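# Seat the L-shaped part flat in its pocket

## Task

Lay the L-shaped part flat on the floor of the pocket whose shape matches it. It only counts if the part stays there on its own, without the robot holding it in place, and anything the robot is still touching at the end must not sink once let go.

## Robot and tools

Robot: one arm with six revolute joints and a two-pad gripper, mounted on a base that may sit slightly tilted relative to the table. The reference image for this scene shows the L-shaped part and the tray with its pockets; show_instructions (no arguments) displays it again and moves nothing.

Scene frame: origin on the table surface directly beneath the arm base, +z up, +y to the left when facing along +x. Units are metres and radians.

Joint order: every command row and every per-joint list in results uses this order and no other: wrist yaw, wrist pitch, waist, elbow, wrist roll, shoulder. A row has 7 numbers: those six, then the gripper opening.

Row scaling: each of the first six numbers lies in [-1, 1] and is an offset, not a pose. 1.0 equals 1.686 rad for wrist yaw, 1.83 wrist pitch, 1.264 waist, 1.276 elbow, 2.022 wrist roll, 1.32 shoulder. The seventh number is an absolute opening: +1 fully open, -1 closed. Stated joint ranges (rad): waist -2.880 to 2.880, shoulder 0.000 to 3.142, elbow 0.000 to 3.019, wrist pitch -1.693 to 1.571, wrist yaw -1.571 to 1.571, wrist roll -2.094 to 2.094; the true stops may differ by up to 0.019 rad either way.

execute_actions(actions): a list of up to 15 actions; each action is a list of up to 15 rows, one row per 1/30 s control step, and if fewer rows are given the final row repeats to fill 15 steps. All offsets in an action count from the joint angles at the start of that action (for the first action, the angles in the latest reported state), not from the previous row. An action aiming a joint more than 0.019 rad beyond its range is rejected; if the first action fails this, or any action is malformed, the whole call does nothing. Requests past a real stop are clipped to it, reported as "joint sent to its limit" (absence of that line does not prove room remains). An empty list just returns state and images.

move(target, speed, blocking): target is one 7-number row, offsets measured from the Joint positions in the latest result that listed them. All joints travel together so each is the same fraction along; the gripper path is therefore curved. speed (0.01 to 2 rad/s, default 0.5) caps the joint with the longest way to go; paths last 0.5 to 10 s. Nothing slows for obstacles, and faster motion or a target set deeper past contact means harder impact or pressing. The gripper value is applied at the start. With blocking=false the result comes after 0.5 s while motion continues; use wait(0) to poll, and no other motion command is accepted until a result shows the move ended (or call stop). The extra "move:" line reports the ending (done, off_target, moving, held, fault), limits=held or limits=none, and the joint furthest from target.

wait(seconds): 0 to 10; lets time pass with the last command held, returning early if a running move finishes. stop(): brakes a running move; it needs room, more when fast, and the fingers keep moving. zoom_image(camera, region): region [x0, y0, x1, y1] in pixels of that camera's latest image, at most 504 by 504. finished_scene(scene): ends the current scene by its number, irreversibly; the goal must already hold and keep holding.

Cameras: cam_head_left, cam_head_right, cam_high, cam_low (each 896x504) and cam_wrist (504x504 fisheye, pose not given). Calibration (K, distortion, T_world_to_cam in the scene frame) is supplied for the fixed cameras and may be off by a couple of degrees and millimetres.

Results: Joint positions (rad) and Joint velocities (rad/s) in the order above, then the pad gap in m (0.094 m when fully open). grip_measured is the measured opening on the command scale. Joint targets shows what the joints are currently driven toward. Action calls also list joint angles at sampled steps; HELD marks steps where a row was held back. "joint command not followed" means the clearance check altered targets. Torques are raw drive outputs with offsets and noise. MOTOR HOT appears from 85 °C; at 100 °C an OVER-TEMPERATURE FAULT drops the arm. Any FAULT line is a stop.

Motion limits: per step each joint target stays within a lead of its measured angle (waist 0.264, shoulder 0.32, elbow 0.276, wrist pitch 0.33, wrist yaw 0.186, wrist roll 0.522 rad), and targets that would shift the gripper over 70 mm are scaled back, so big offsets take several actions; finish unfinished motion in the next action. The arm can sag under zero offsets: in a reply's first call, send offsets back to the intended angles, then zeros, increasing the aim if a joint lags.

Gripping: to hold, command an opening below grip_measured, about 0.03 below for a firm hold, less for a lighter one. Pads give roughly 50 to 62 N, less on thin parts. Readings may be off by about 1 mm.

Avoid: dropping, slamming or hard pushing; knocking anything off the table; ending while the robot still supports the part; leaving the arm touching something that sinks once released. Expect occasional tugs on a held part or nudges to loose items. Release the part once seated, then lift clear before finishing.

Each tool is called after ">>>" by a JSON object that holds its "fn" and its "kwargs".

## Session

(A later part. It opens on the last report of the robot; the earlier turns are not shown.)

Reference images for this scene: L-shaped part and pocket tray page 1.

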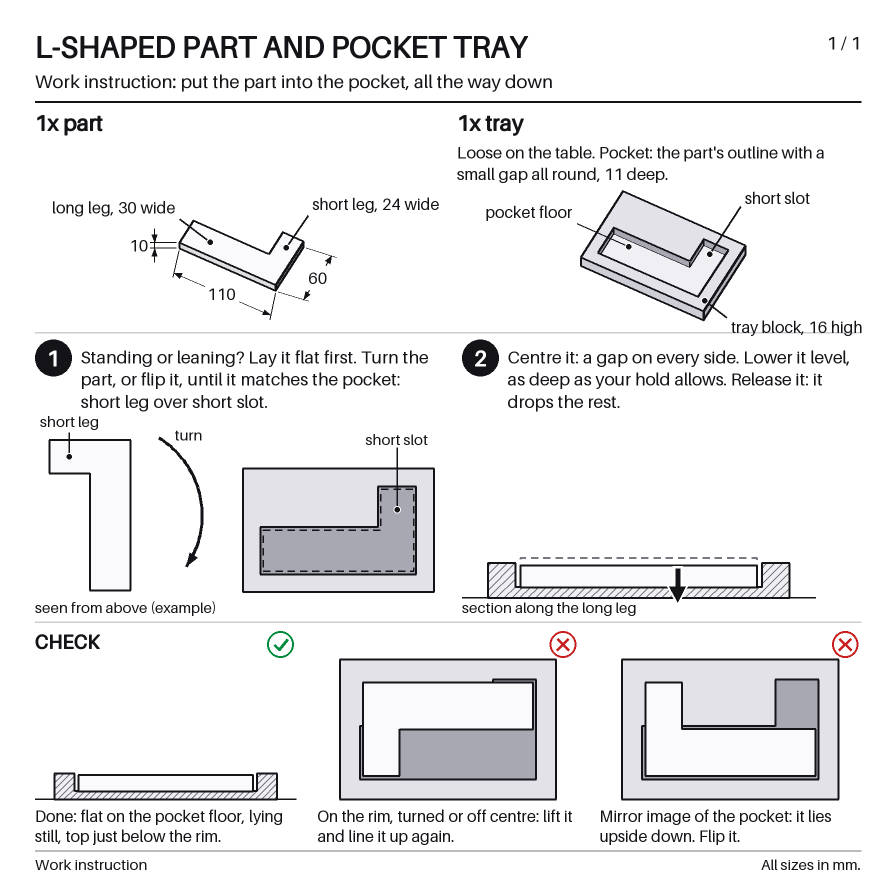

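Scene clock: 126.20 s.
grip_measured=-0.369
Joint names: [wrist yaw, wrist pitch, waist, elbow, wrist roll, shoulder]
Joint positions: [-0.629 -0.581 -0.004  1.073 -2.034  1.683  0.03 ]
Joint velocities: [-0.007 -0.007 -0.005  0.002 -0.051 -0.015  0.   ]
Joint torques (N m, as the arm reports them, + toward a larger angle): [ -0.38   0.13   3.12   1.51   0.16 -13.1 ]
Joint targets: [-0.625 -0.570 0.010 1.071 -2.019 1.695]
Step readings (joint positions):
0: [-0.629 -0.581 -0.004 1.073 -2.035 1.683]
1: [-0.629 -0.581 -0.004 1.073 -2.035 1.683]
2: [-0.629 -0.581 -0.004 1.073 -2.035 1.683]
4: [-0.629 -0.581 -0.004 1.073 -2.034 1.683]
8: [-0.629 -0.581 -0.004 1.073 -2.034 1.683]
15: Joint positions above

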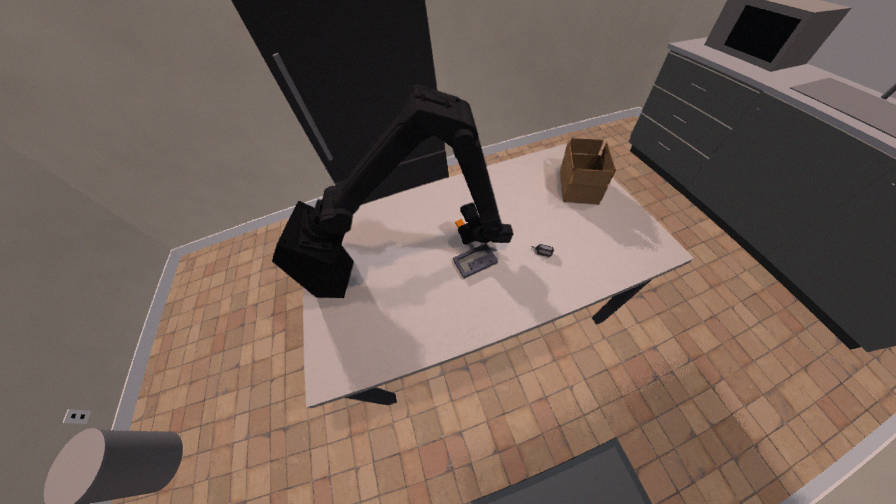

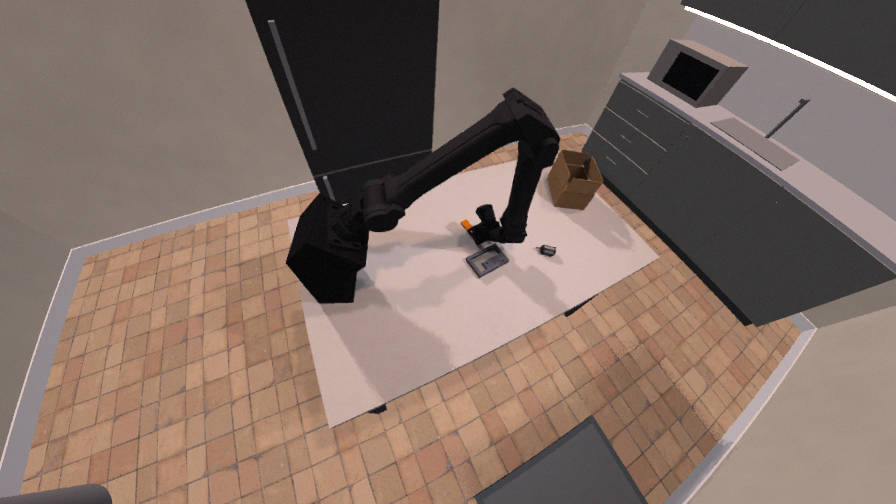

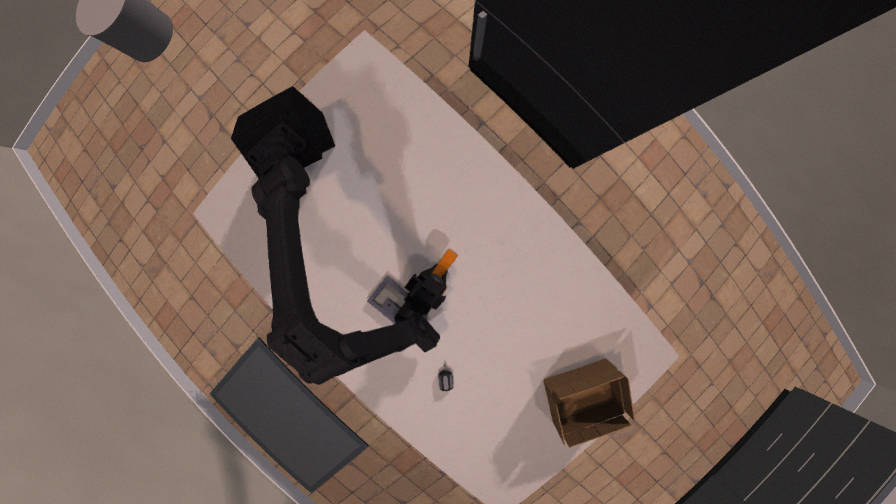

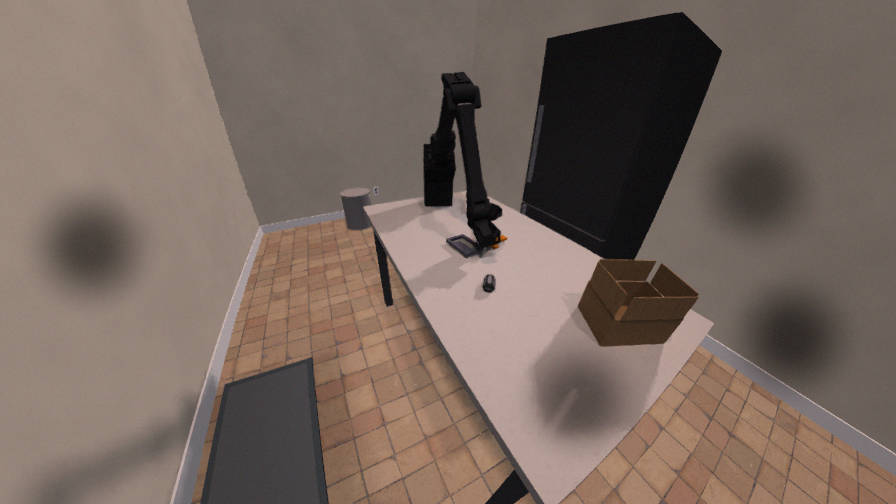

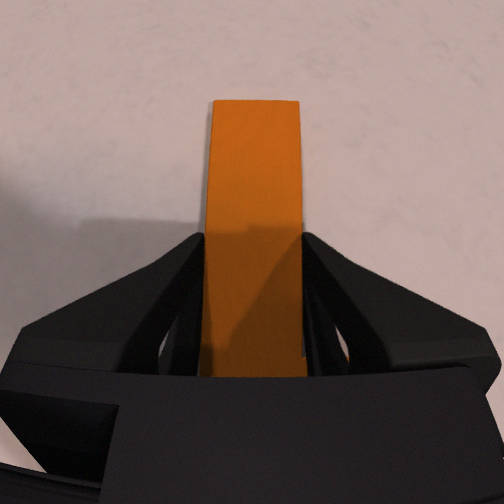

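>>> {"fn": "move", "kwargs": {"target": [0.002, 0.006, 0.011, -0.02, 0.008, -0.095, -0.41], "speed": 0.2}}

Scene clock: 132.13 s.
grip_measured=-0.369
Joint names: [wrist yaw, wrist pitch, waist, elbow, wrist roll, shoulder]
Joint positions: [-0.627 -0.581 -0.004  1.049 -2.034  1.575  0.03 ]
Joint velocities: [-0.007 -0.007 -0.015 -0.002 -0.022  0.005  0.   ]
Joint torques (N m, as the arm reports them, + toward a larger angle): [ -0.44   0.27   2.83   2.47   0.15 -15.19]
Joint targets: [-0.625 -0.570 0.010 1.047 -2.018 1.558]
move: done; limits=none; farthest joint: the shoulder, 0.017 radians from its target (0.126 radians at the start)

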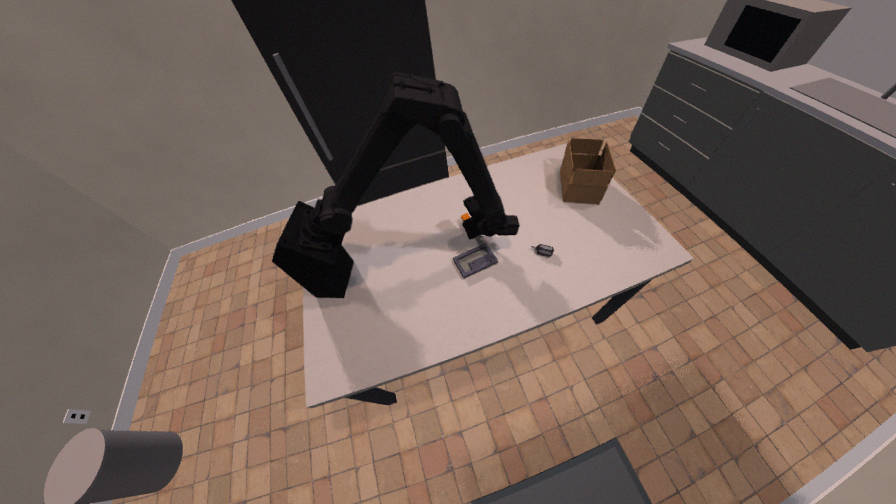

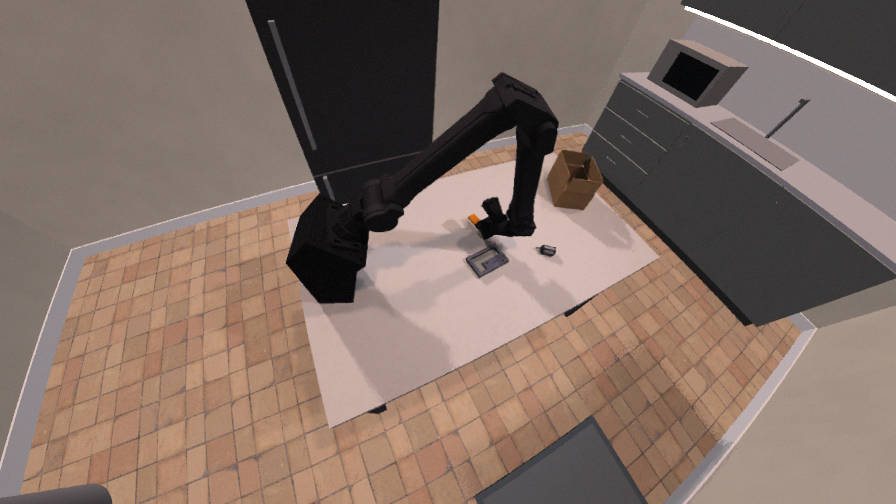

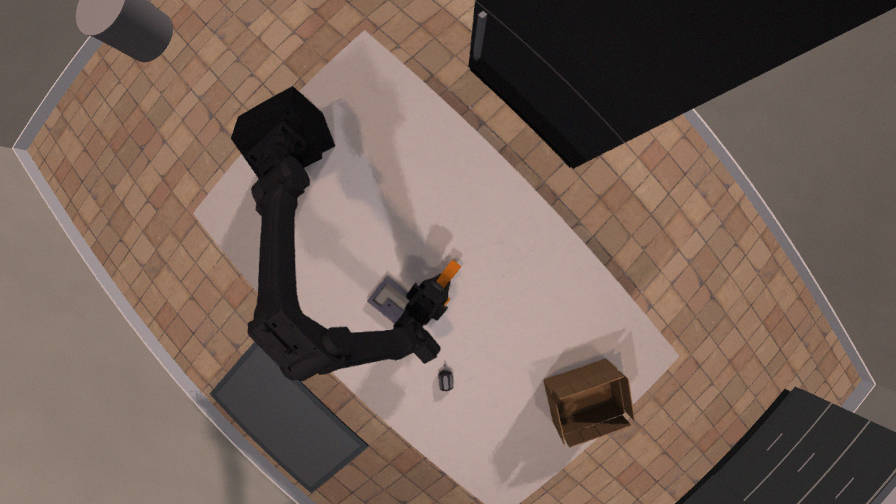

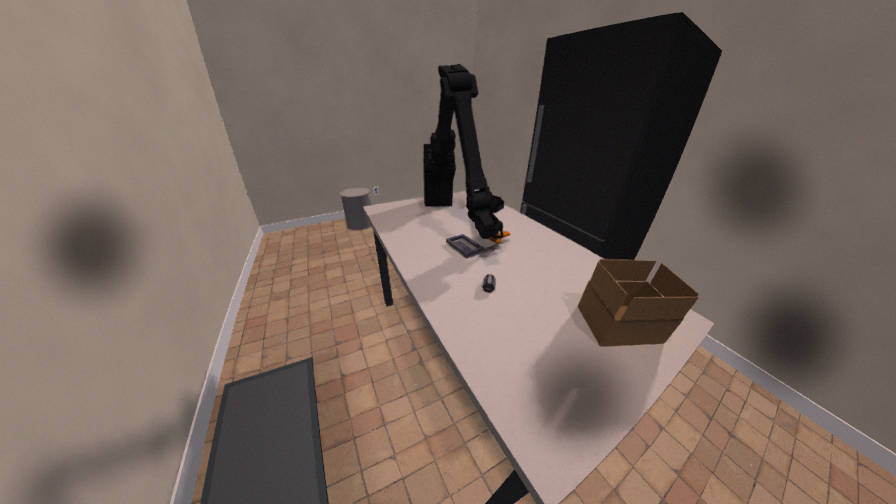

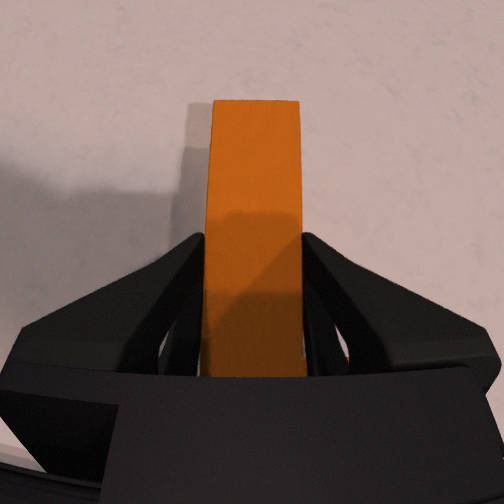

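>>> {"fn": "execute_actions", "kwargs": {"actions": []}}

Scene clock: 134.57 s.
grip_measured=-0.369
Joint names: [wrist yaw, wrist pitch, waist, elbow, wrist roll, shoulder]
Joint positions: [-0.627 -0.581 -0.004  1.049 -2.034  1.575  0.03 ]
Joint velocities: [-0.022  0.012 -0.005 -0.007 -0.007 -0.015  0.001]
Joint torques (N m, as the arm reports them, + toward a larger angle): [ -0.43   0.27   2.94   2.53   0.15 -15.16]
Joint targets: [-0.625 -0.570 0.010 1.047 -2.018 1.558]

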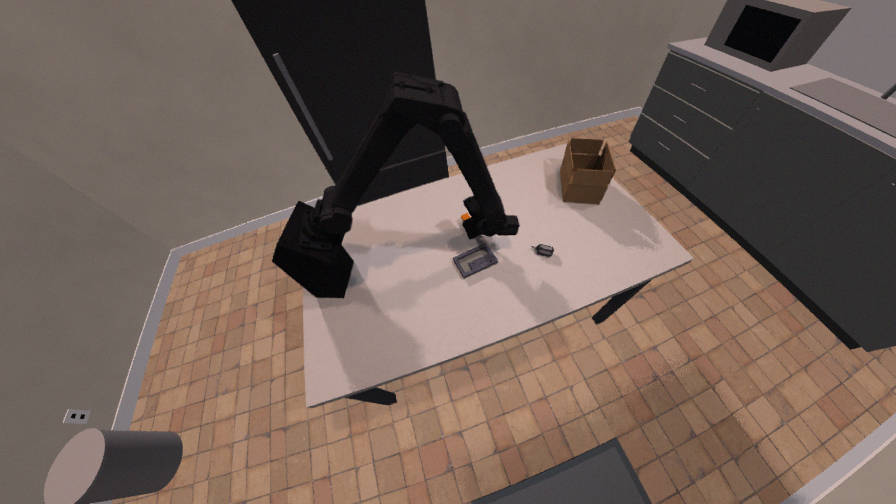

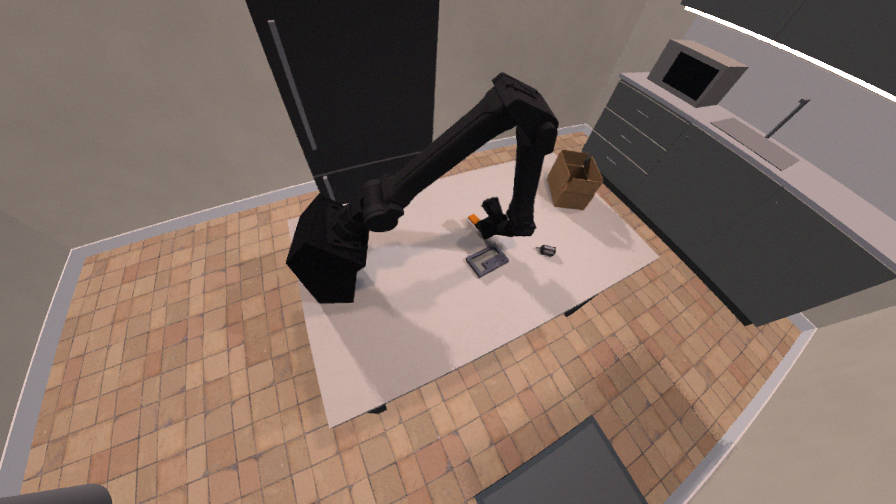

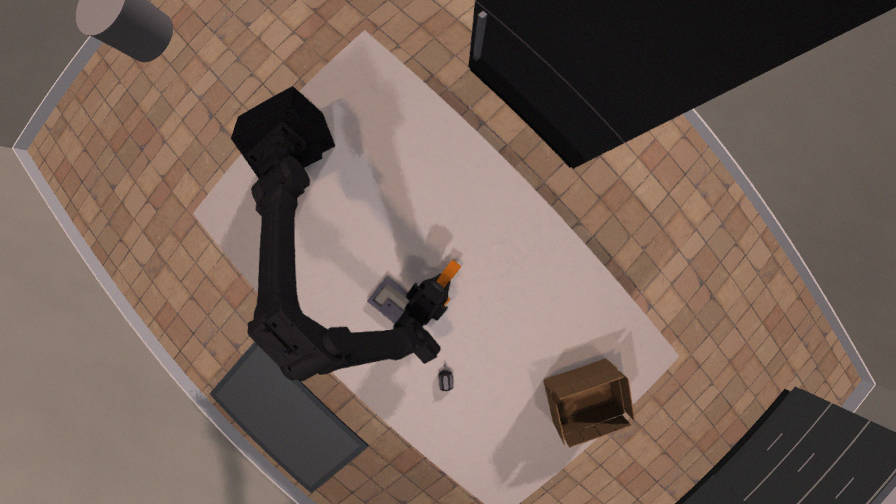

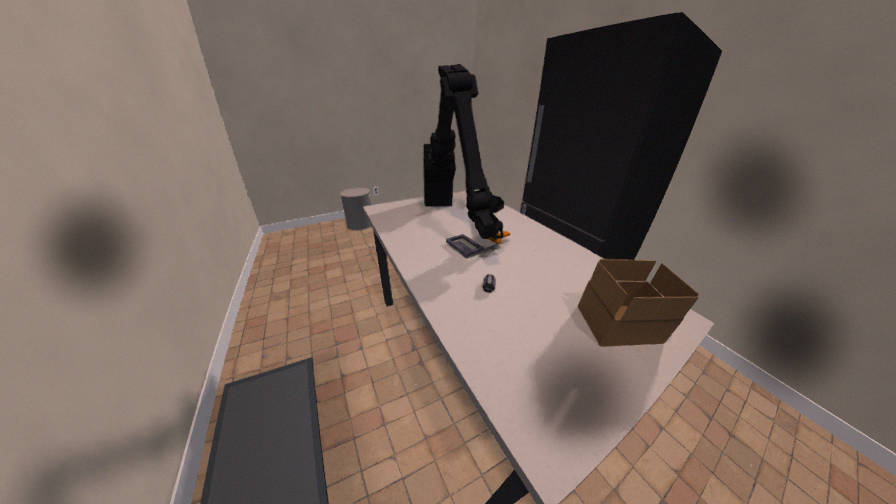

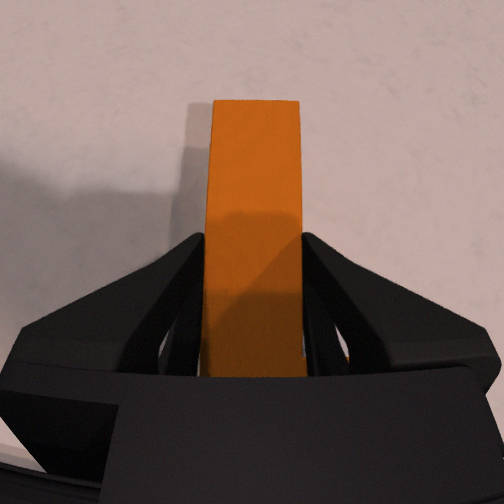

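>>> {"fn": "move", "kwargs": {"target": [0.075, 0.454, -0.076, -0.258, 0.412, -0.175, -0.41], "speed": 0.7}}

Scene clock: 138.23 s.
grip_measured=-0.370
Joint names: [wrist yaw, wrist pitch, waist, elbow, wrist roll, shoulder]
Joint positions: [-0.504  0.232 -0.088  0.721 -1.217  1.363  0.03 ]
Joint velocities: [-0.022  0.007  0.005 -0.002 -0.007  0.005 -0.001]
Joint torques (N m, as the arm reports them, + toward a larger angle): [ -0.31   1.55  -0.06   2.64   0.18 -13.53]
Joint targets: [-0.501 0.249 -0.100 0.720 -1.201 1.344]
move: done; limits=none; farthest joint: the shoulder, 0.019 radians from its target (0.231 radians at the start)

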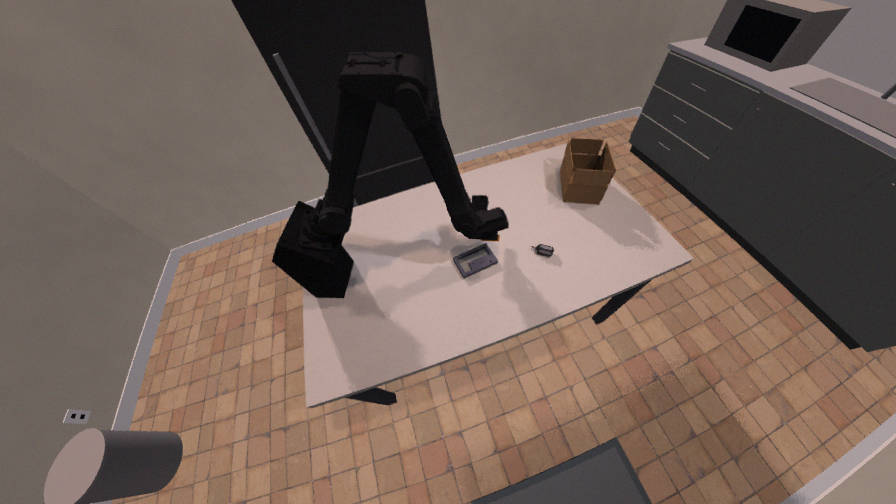

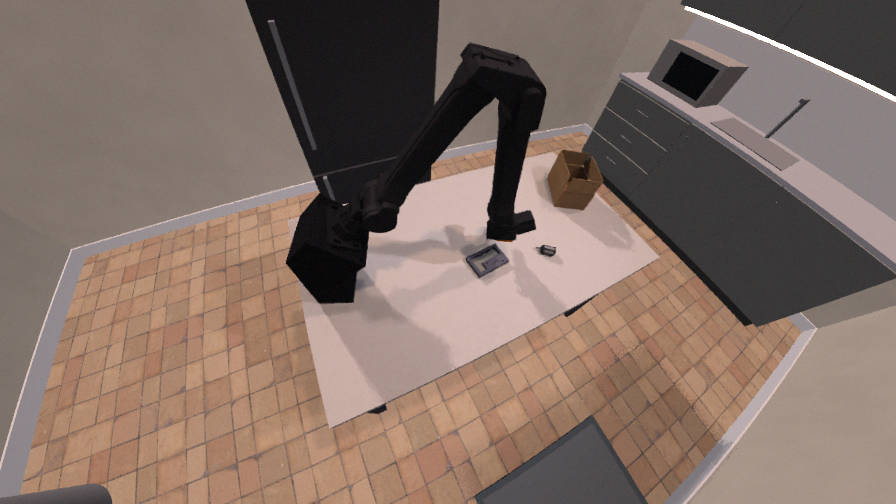

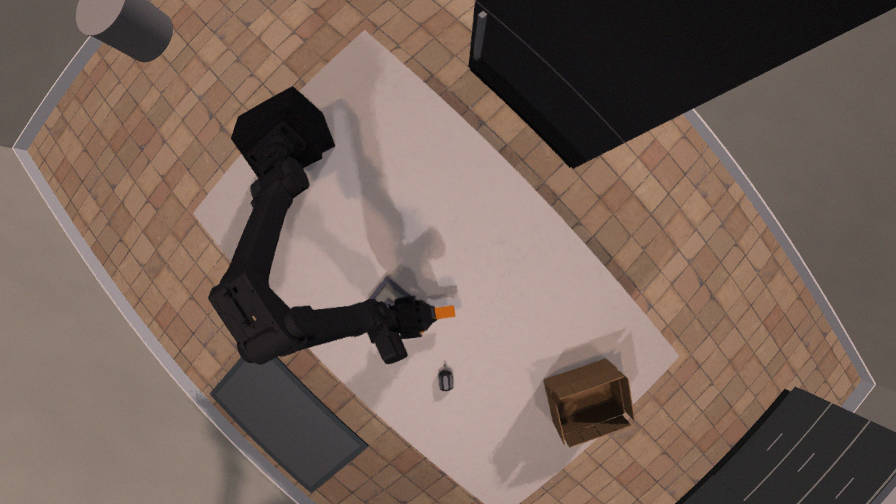

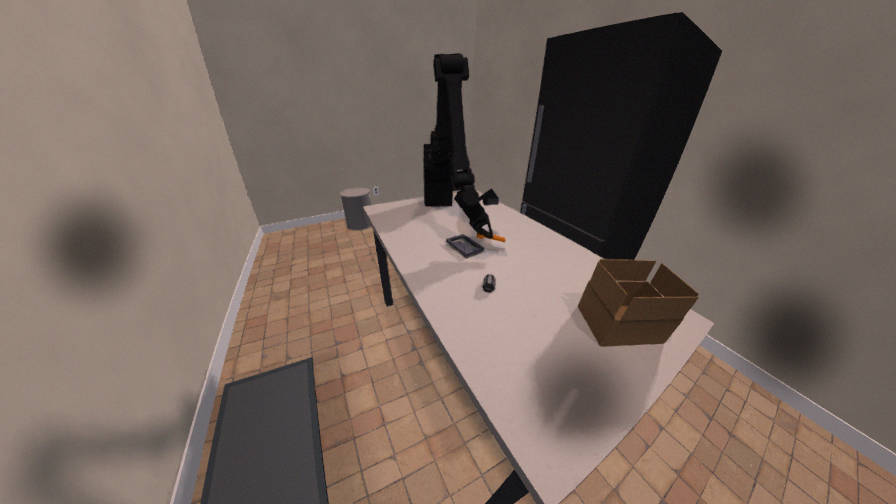

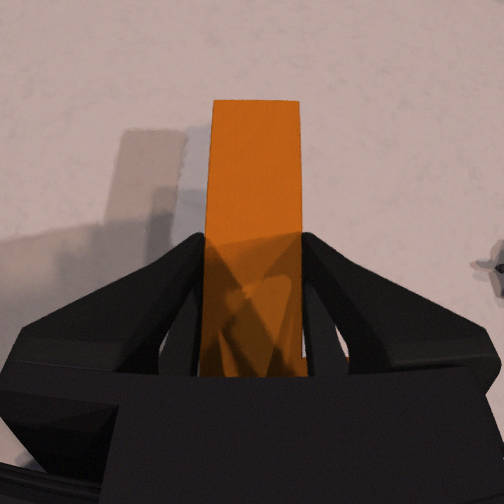

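>>> {"fn": "move", "kwargs": {"target": [0.093, 0.481, -0.094, -0.248, 0.427, 0.178, -0.41], "speed": 0.6}}

>>> {"fn": "zoom_image", "kwargs": {"camera": "cam_low", "region": [420, 200, 530, 270]}}

Scene clock: 142.07 s.
grip_measured=-0.371
Joint names: [wrist yaw, wrist pitch, waist, elbow, wrist roll, shoulder]
Joint positions: [-0.35   1.091 -0.195  0.414 -0.37   1.591  0.03 ]
Joint velocities: [-0.007  0.007  0.005  0.012 -0.007 -0.015  0.   ]
Joint torques (N m, as the arm reports them, + toward a larger angle): [-0.05  2.19 -0.81 -2.75  0.14 -9.3 ]
Joint targets: [-0.347 1.112 -0.207 0.405 -0.354 1.598]
move: off_target; limits=none; farthest joint: the wrist pitch, 0.021 radians from its target (0.880 radians at the start)

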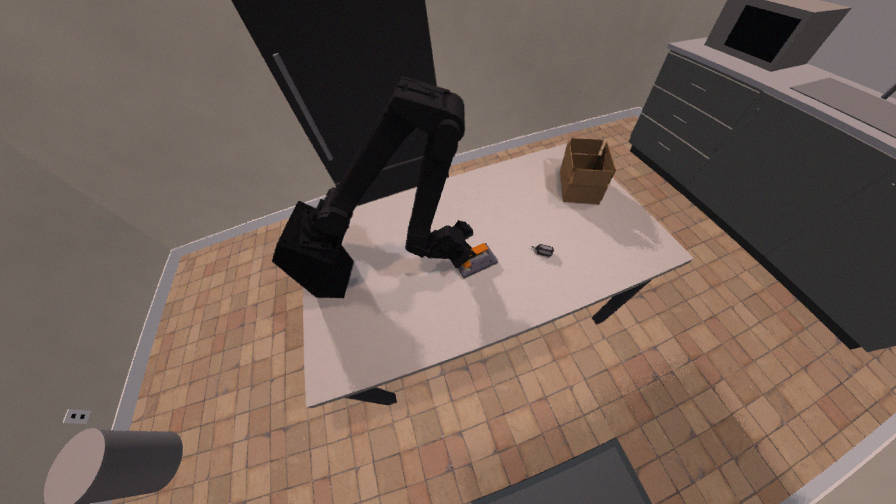

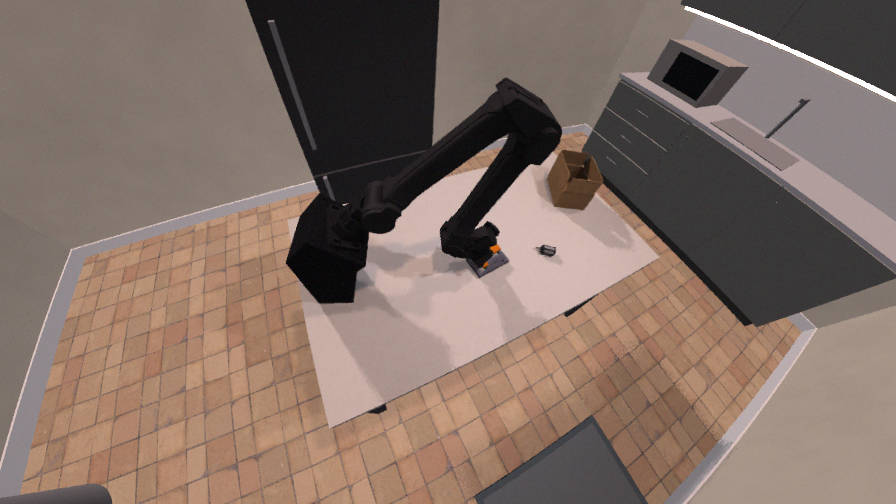

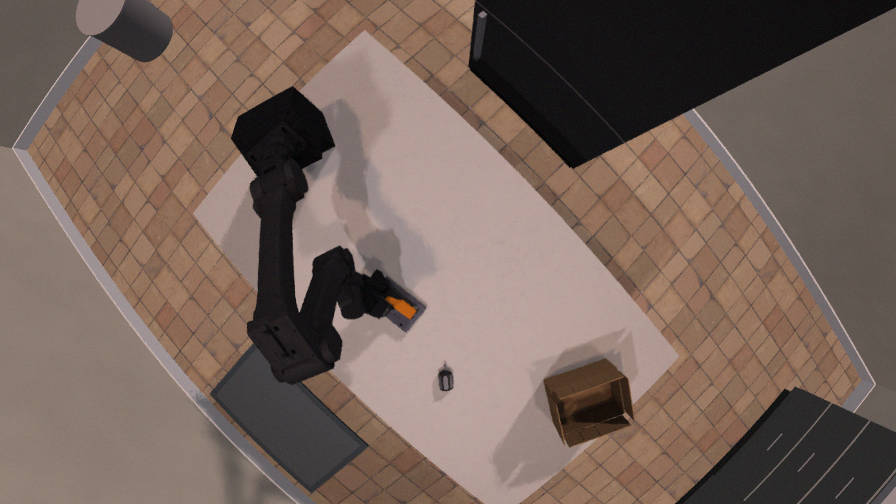

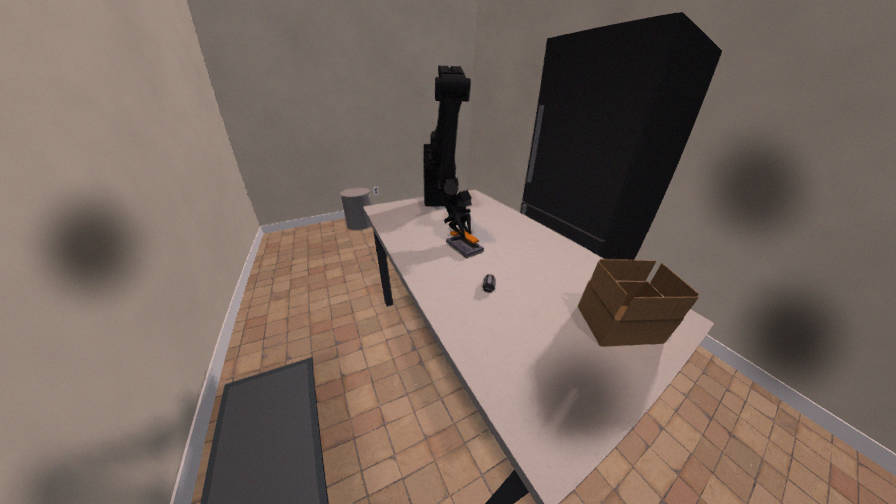

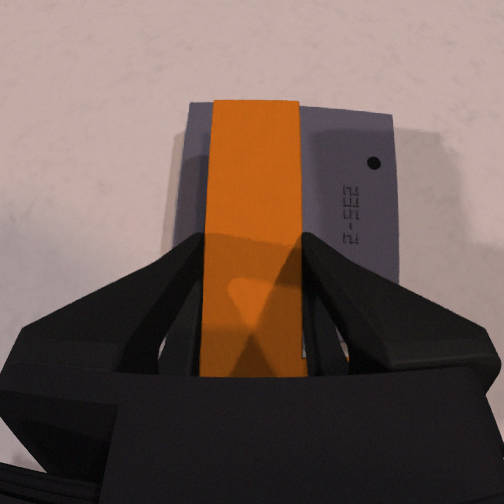

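Region (420, 200, 530, 270) of cam_low's 896x504 image, scaled by 4.582, with more detail than that image has; it fills the top 321 rows of this view, and the rest is white.

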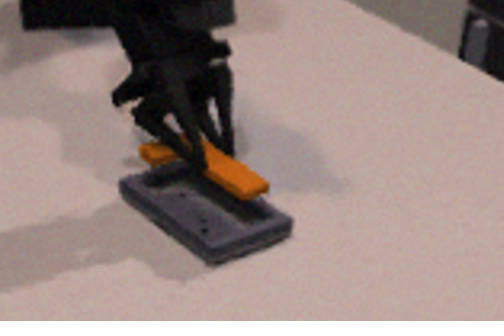

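>>> {"fn": "zoom_image", "kwargs": {"camera": "cam_wrist", "region": [150, 80, 430, 300]}}

>>> {"fn": "zoom_image", "kwargs": {"camera": "cam_high", "region": [350, 265, 440, 345]}}

Region (150, 80, 430, 300) of cam_wrist's 504x504 image, scaled by 1.800, with more detail than that image has; it fills the top 396 rows of this view, and the rest is white.

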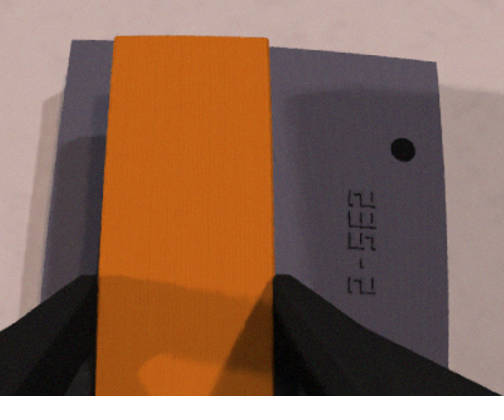

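Region (350, 265, 440, 345) of cam_high's 896x504 image, scaled by 5.600, with more detail than that image has.

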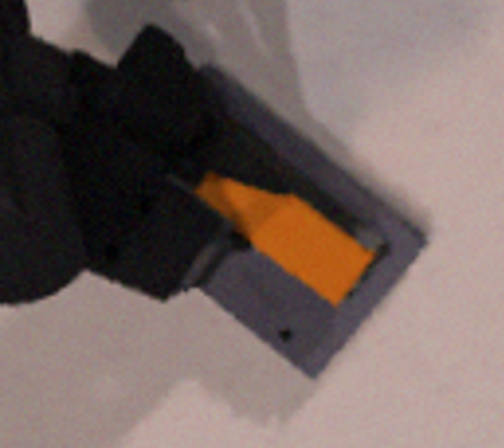

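>>> {"fn": "zoom_image", "kwargs": {"camera": "cam_wrist", "region": [160, 90, 320, 250]}}

>>> {"fn": "zoom_image", "kwargs": {"camera": "cam_head_left", "region": [435, 225, 515, 285]}}

Region (160, 90, 320, 250) of cam_wrist's 504x504 image, scaled by 3.150, with more detail than that image has.

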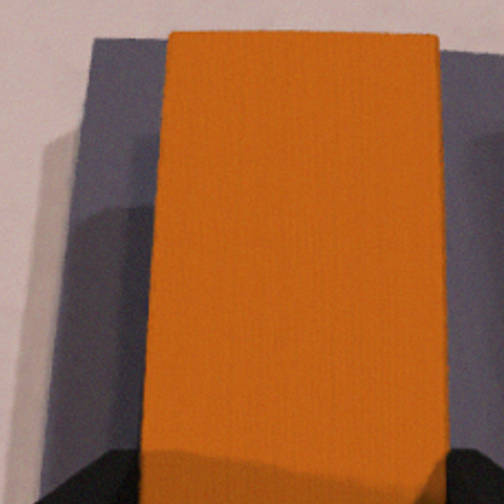

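Region (435, 225, 515, 285) of cam_head_left's 896x504 image, scaled by 6.300, with more detail than that image has; it fills the top 378 rows of this view, and the rest is white.

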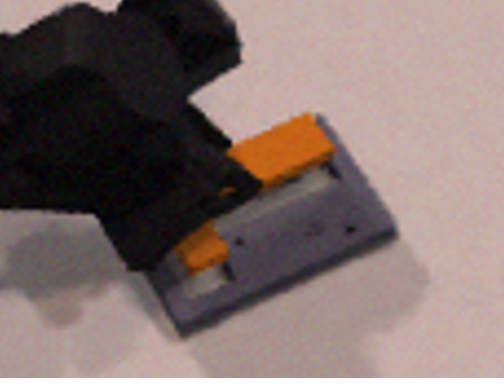

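>>> {"fn": "move", "kwargs": {"target": [0.0214, 0.070, 0.023, 0.004, 0.0213, 0.0576, -0.41], "speed": 0.15}}

>>> {"fn": "zoom_image", "kwargs": {"camera": "cam_wrist", "region": [150, 60, 430, 300]}}

>>> {"fn": "zoom_image", "kwargs": {"camera": "cam_low", "region": [435, 215, 495, 265]}}

Scene clock: 156.50 s.
grip_measured=-0.371
Joint names: [wrist yaw, wrist pitch, waist, elbow, wrist roll, shoulder]
Joint positions: [-0.317  1.199 -0.179  0.414 -0.343  1.659  0.03 ]
Joint velocities: [-0.051  0.007 -0.005  0.002  0.007 -0.005  0.001]
Joint torques (N m, as the arm reports them, + toward a larger angle): [-0.03  2.25  1.34 -2.05  0.14 -9.12]
Joint targets: [-0.314 1.220 -0.166 0.419 -0.327 1.668]
move: off_target; limits=none; farthest joint: the wrist pitch, 0.021 radians from its target (0.128 radians at the start)

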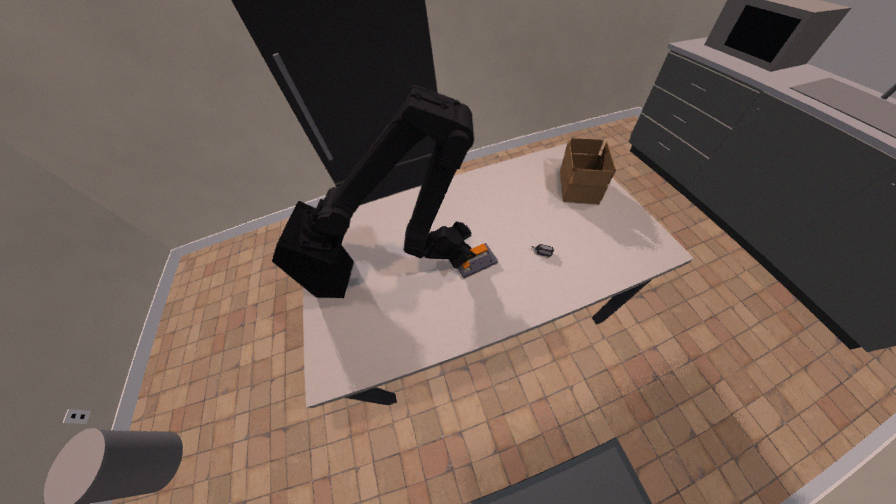

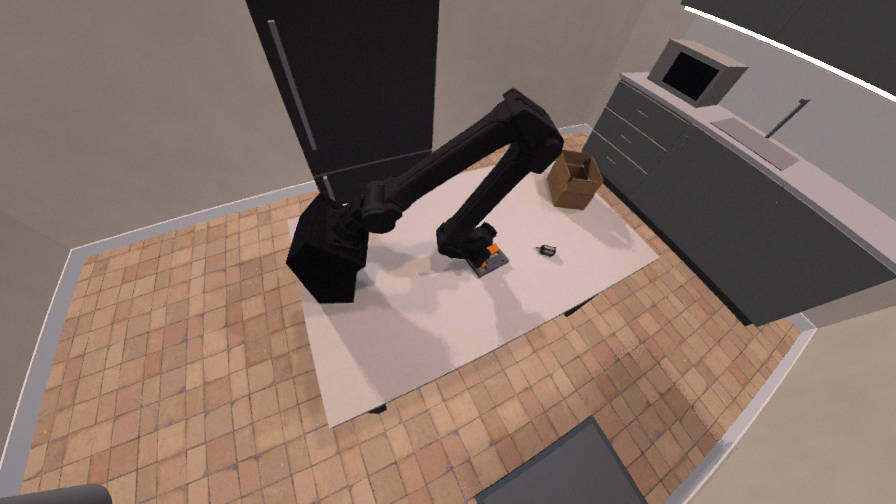

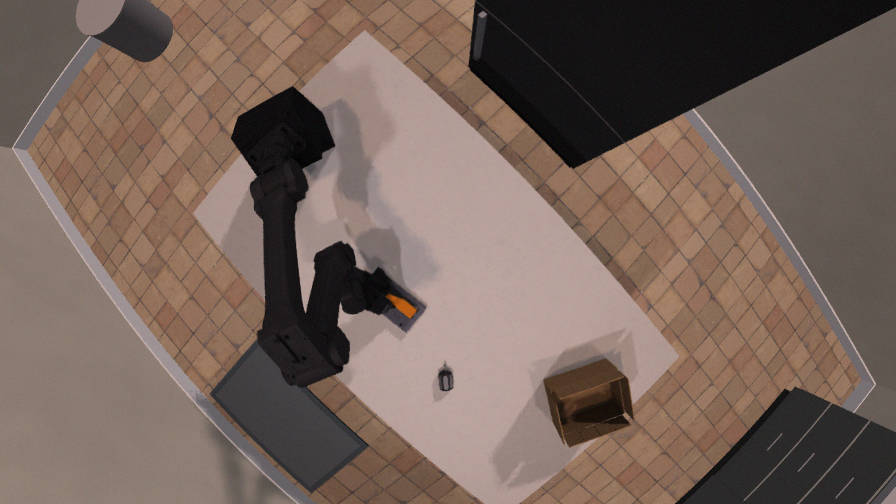

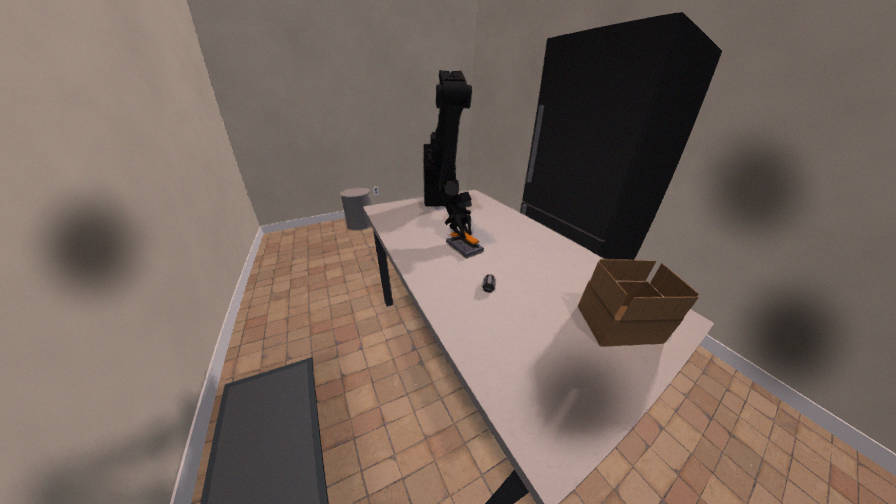

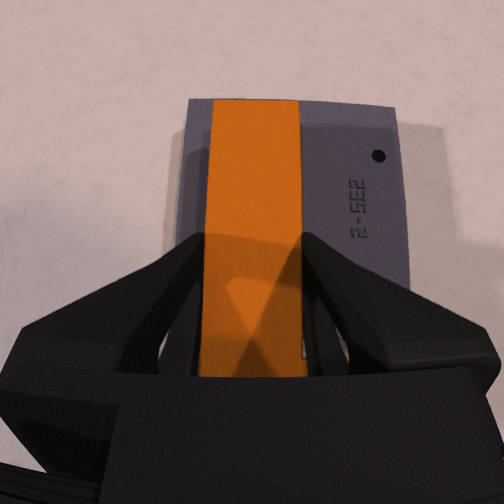

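Region (150, 60, 430, 300) of cam_wrist's 504x504 image, scaled by 1.800, with more detail than that image has; it fills the top 432 rows of this view, and the rest is white.

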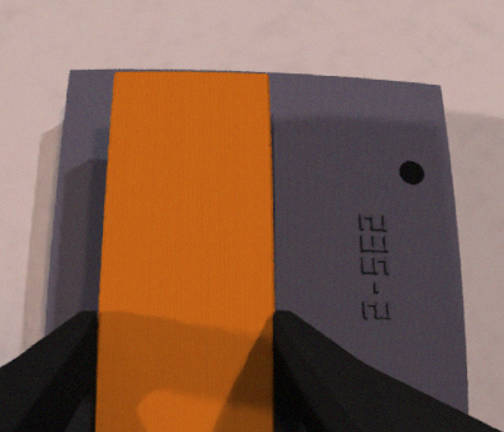

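Region (435, 215, 495, 265) of cam_low's 896x504 image, scaled by 8.400, with more detail than that image has.

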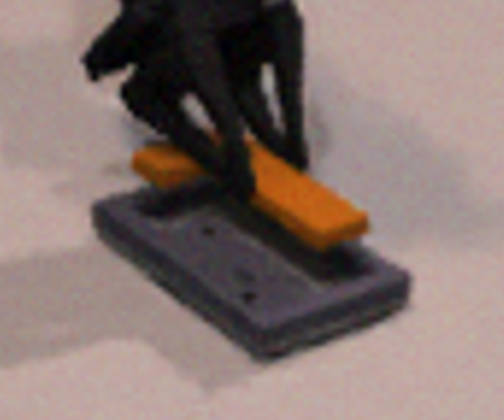

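>>> {"fn": "show_instructions", "kwargs": {}}

Reference images for this scene: L-shaped part and pocket tray page 1.

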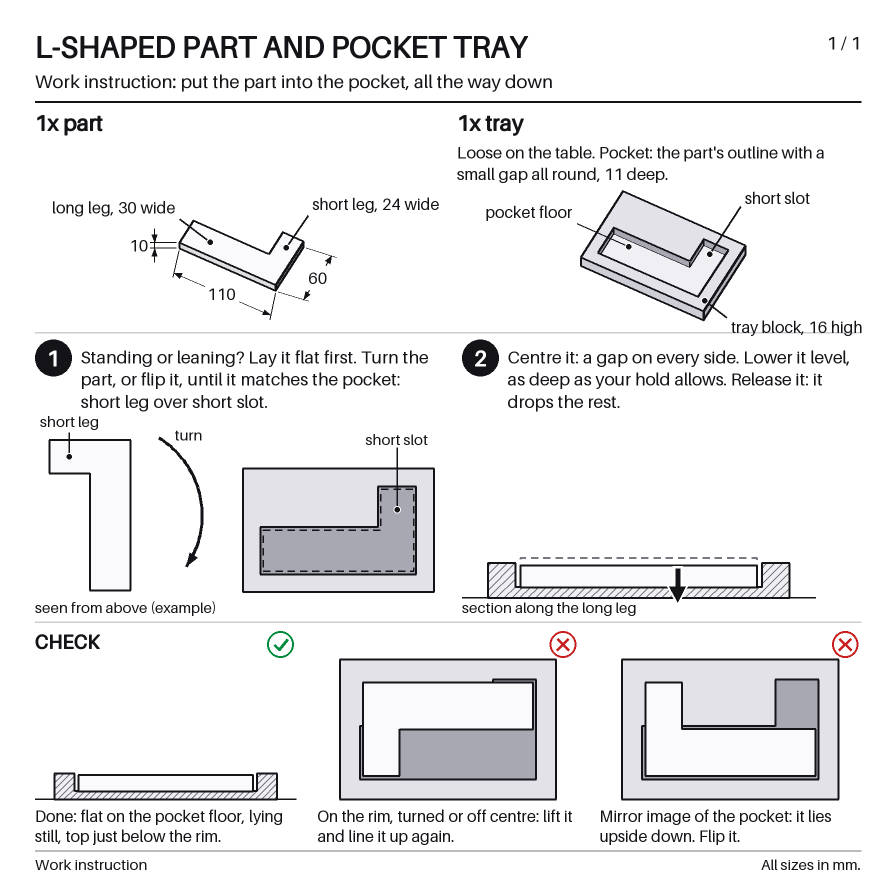

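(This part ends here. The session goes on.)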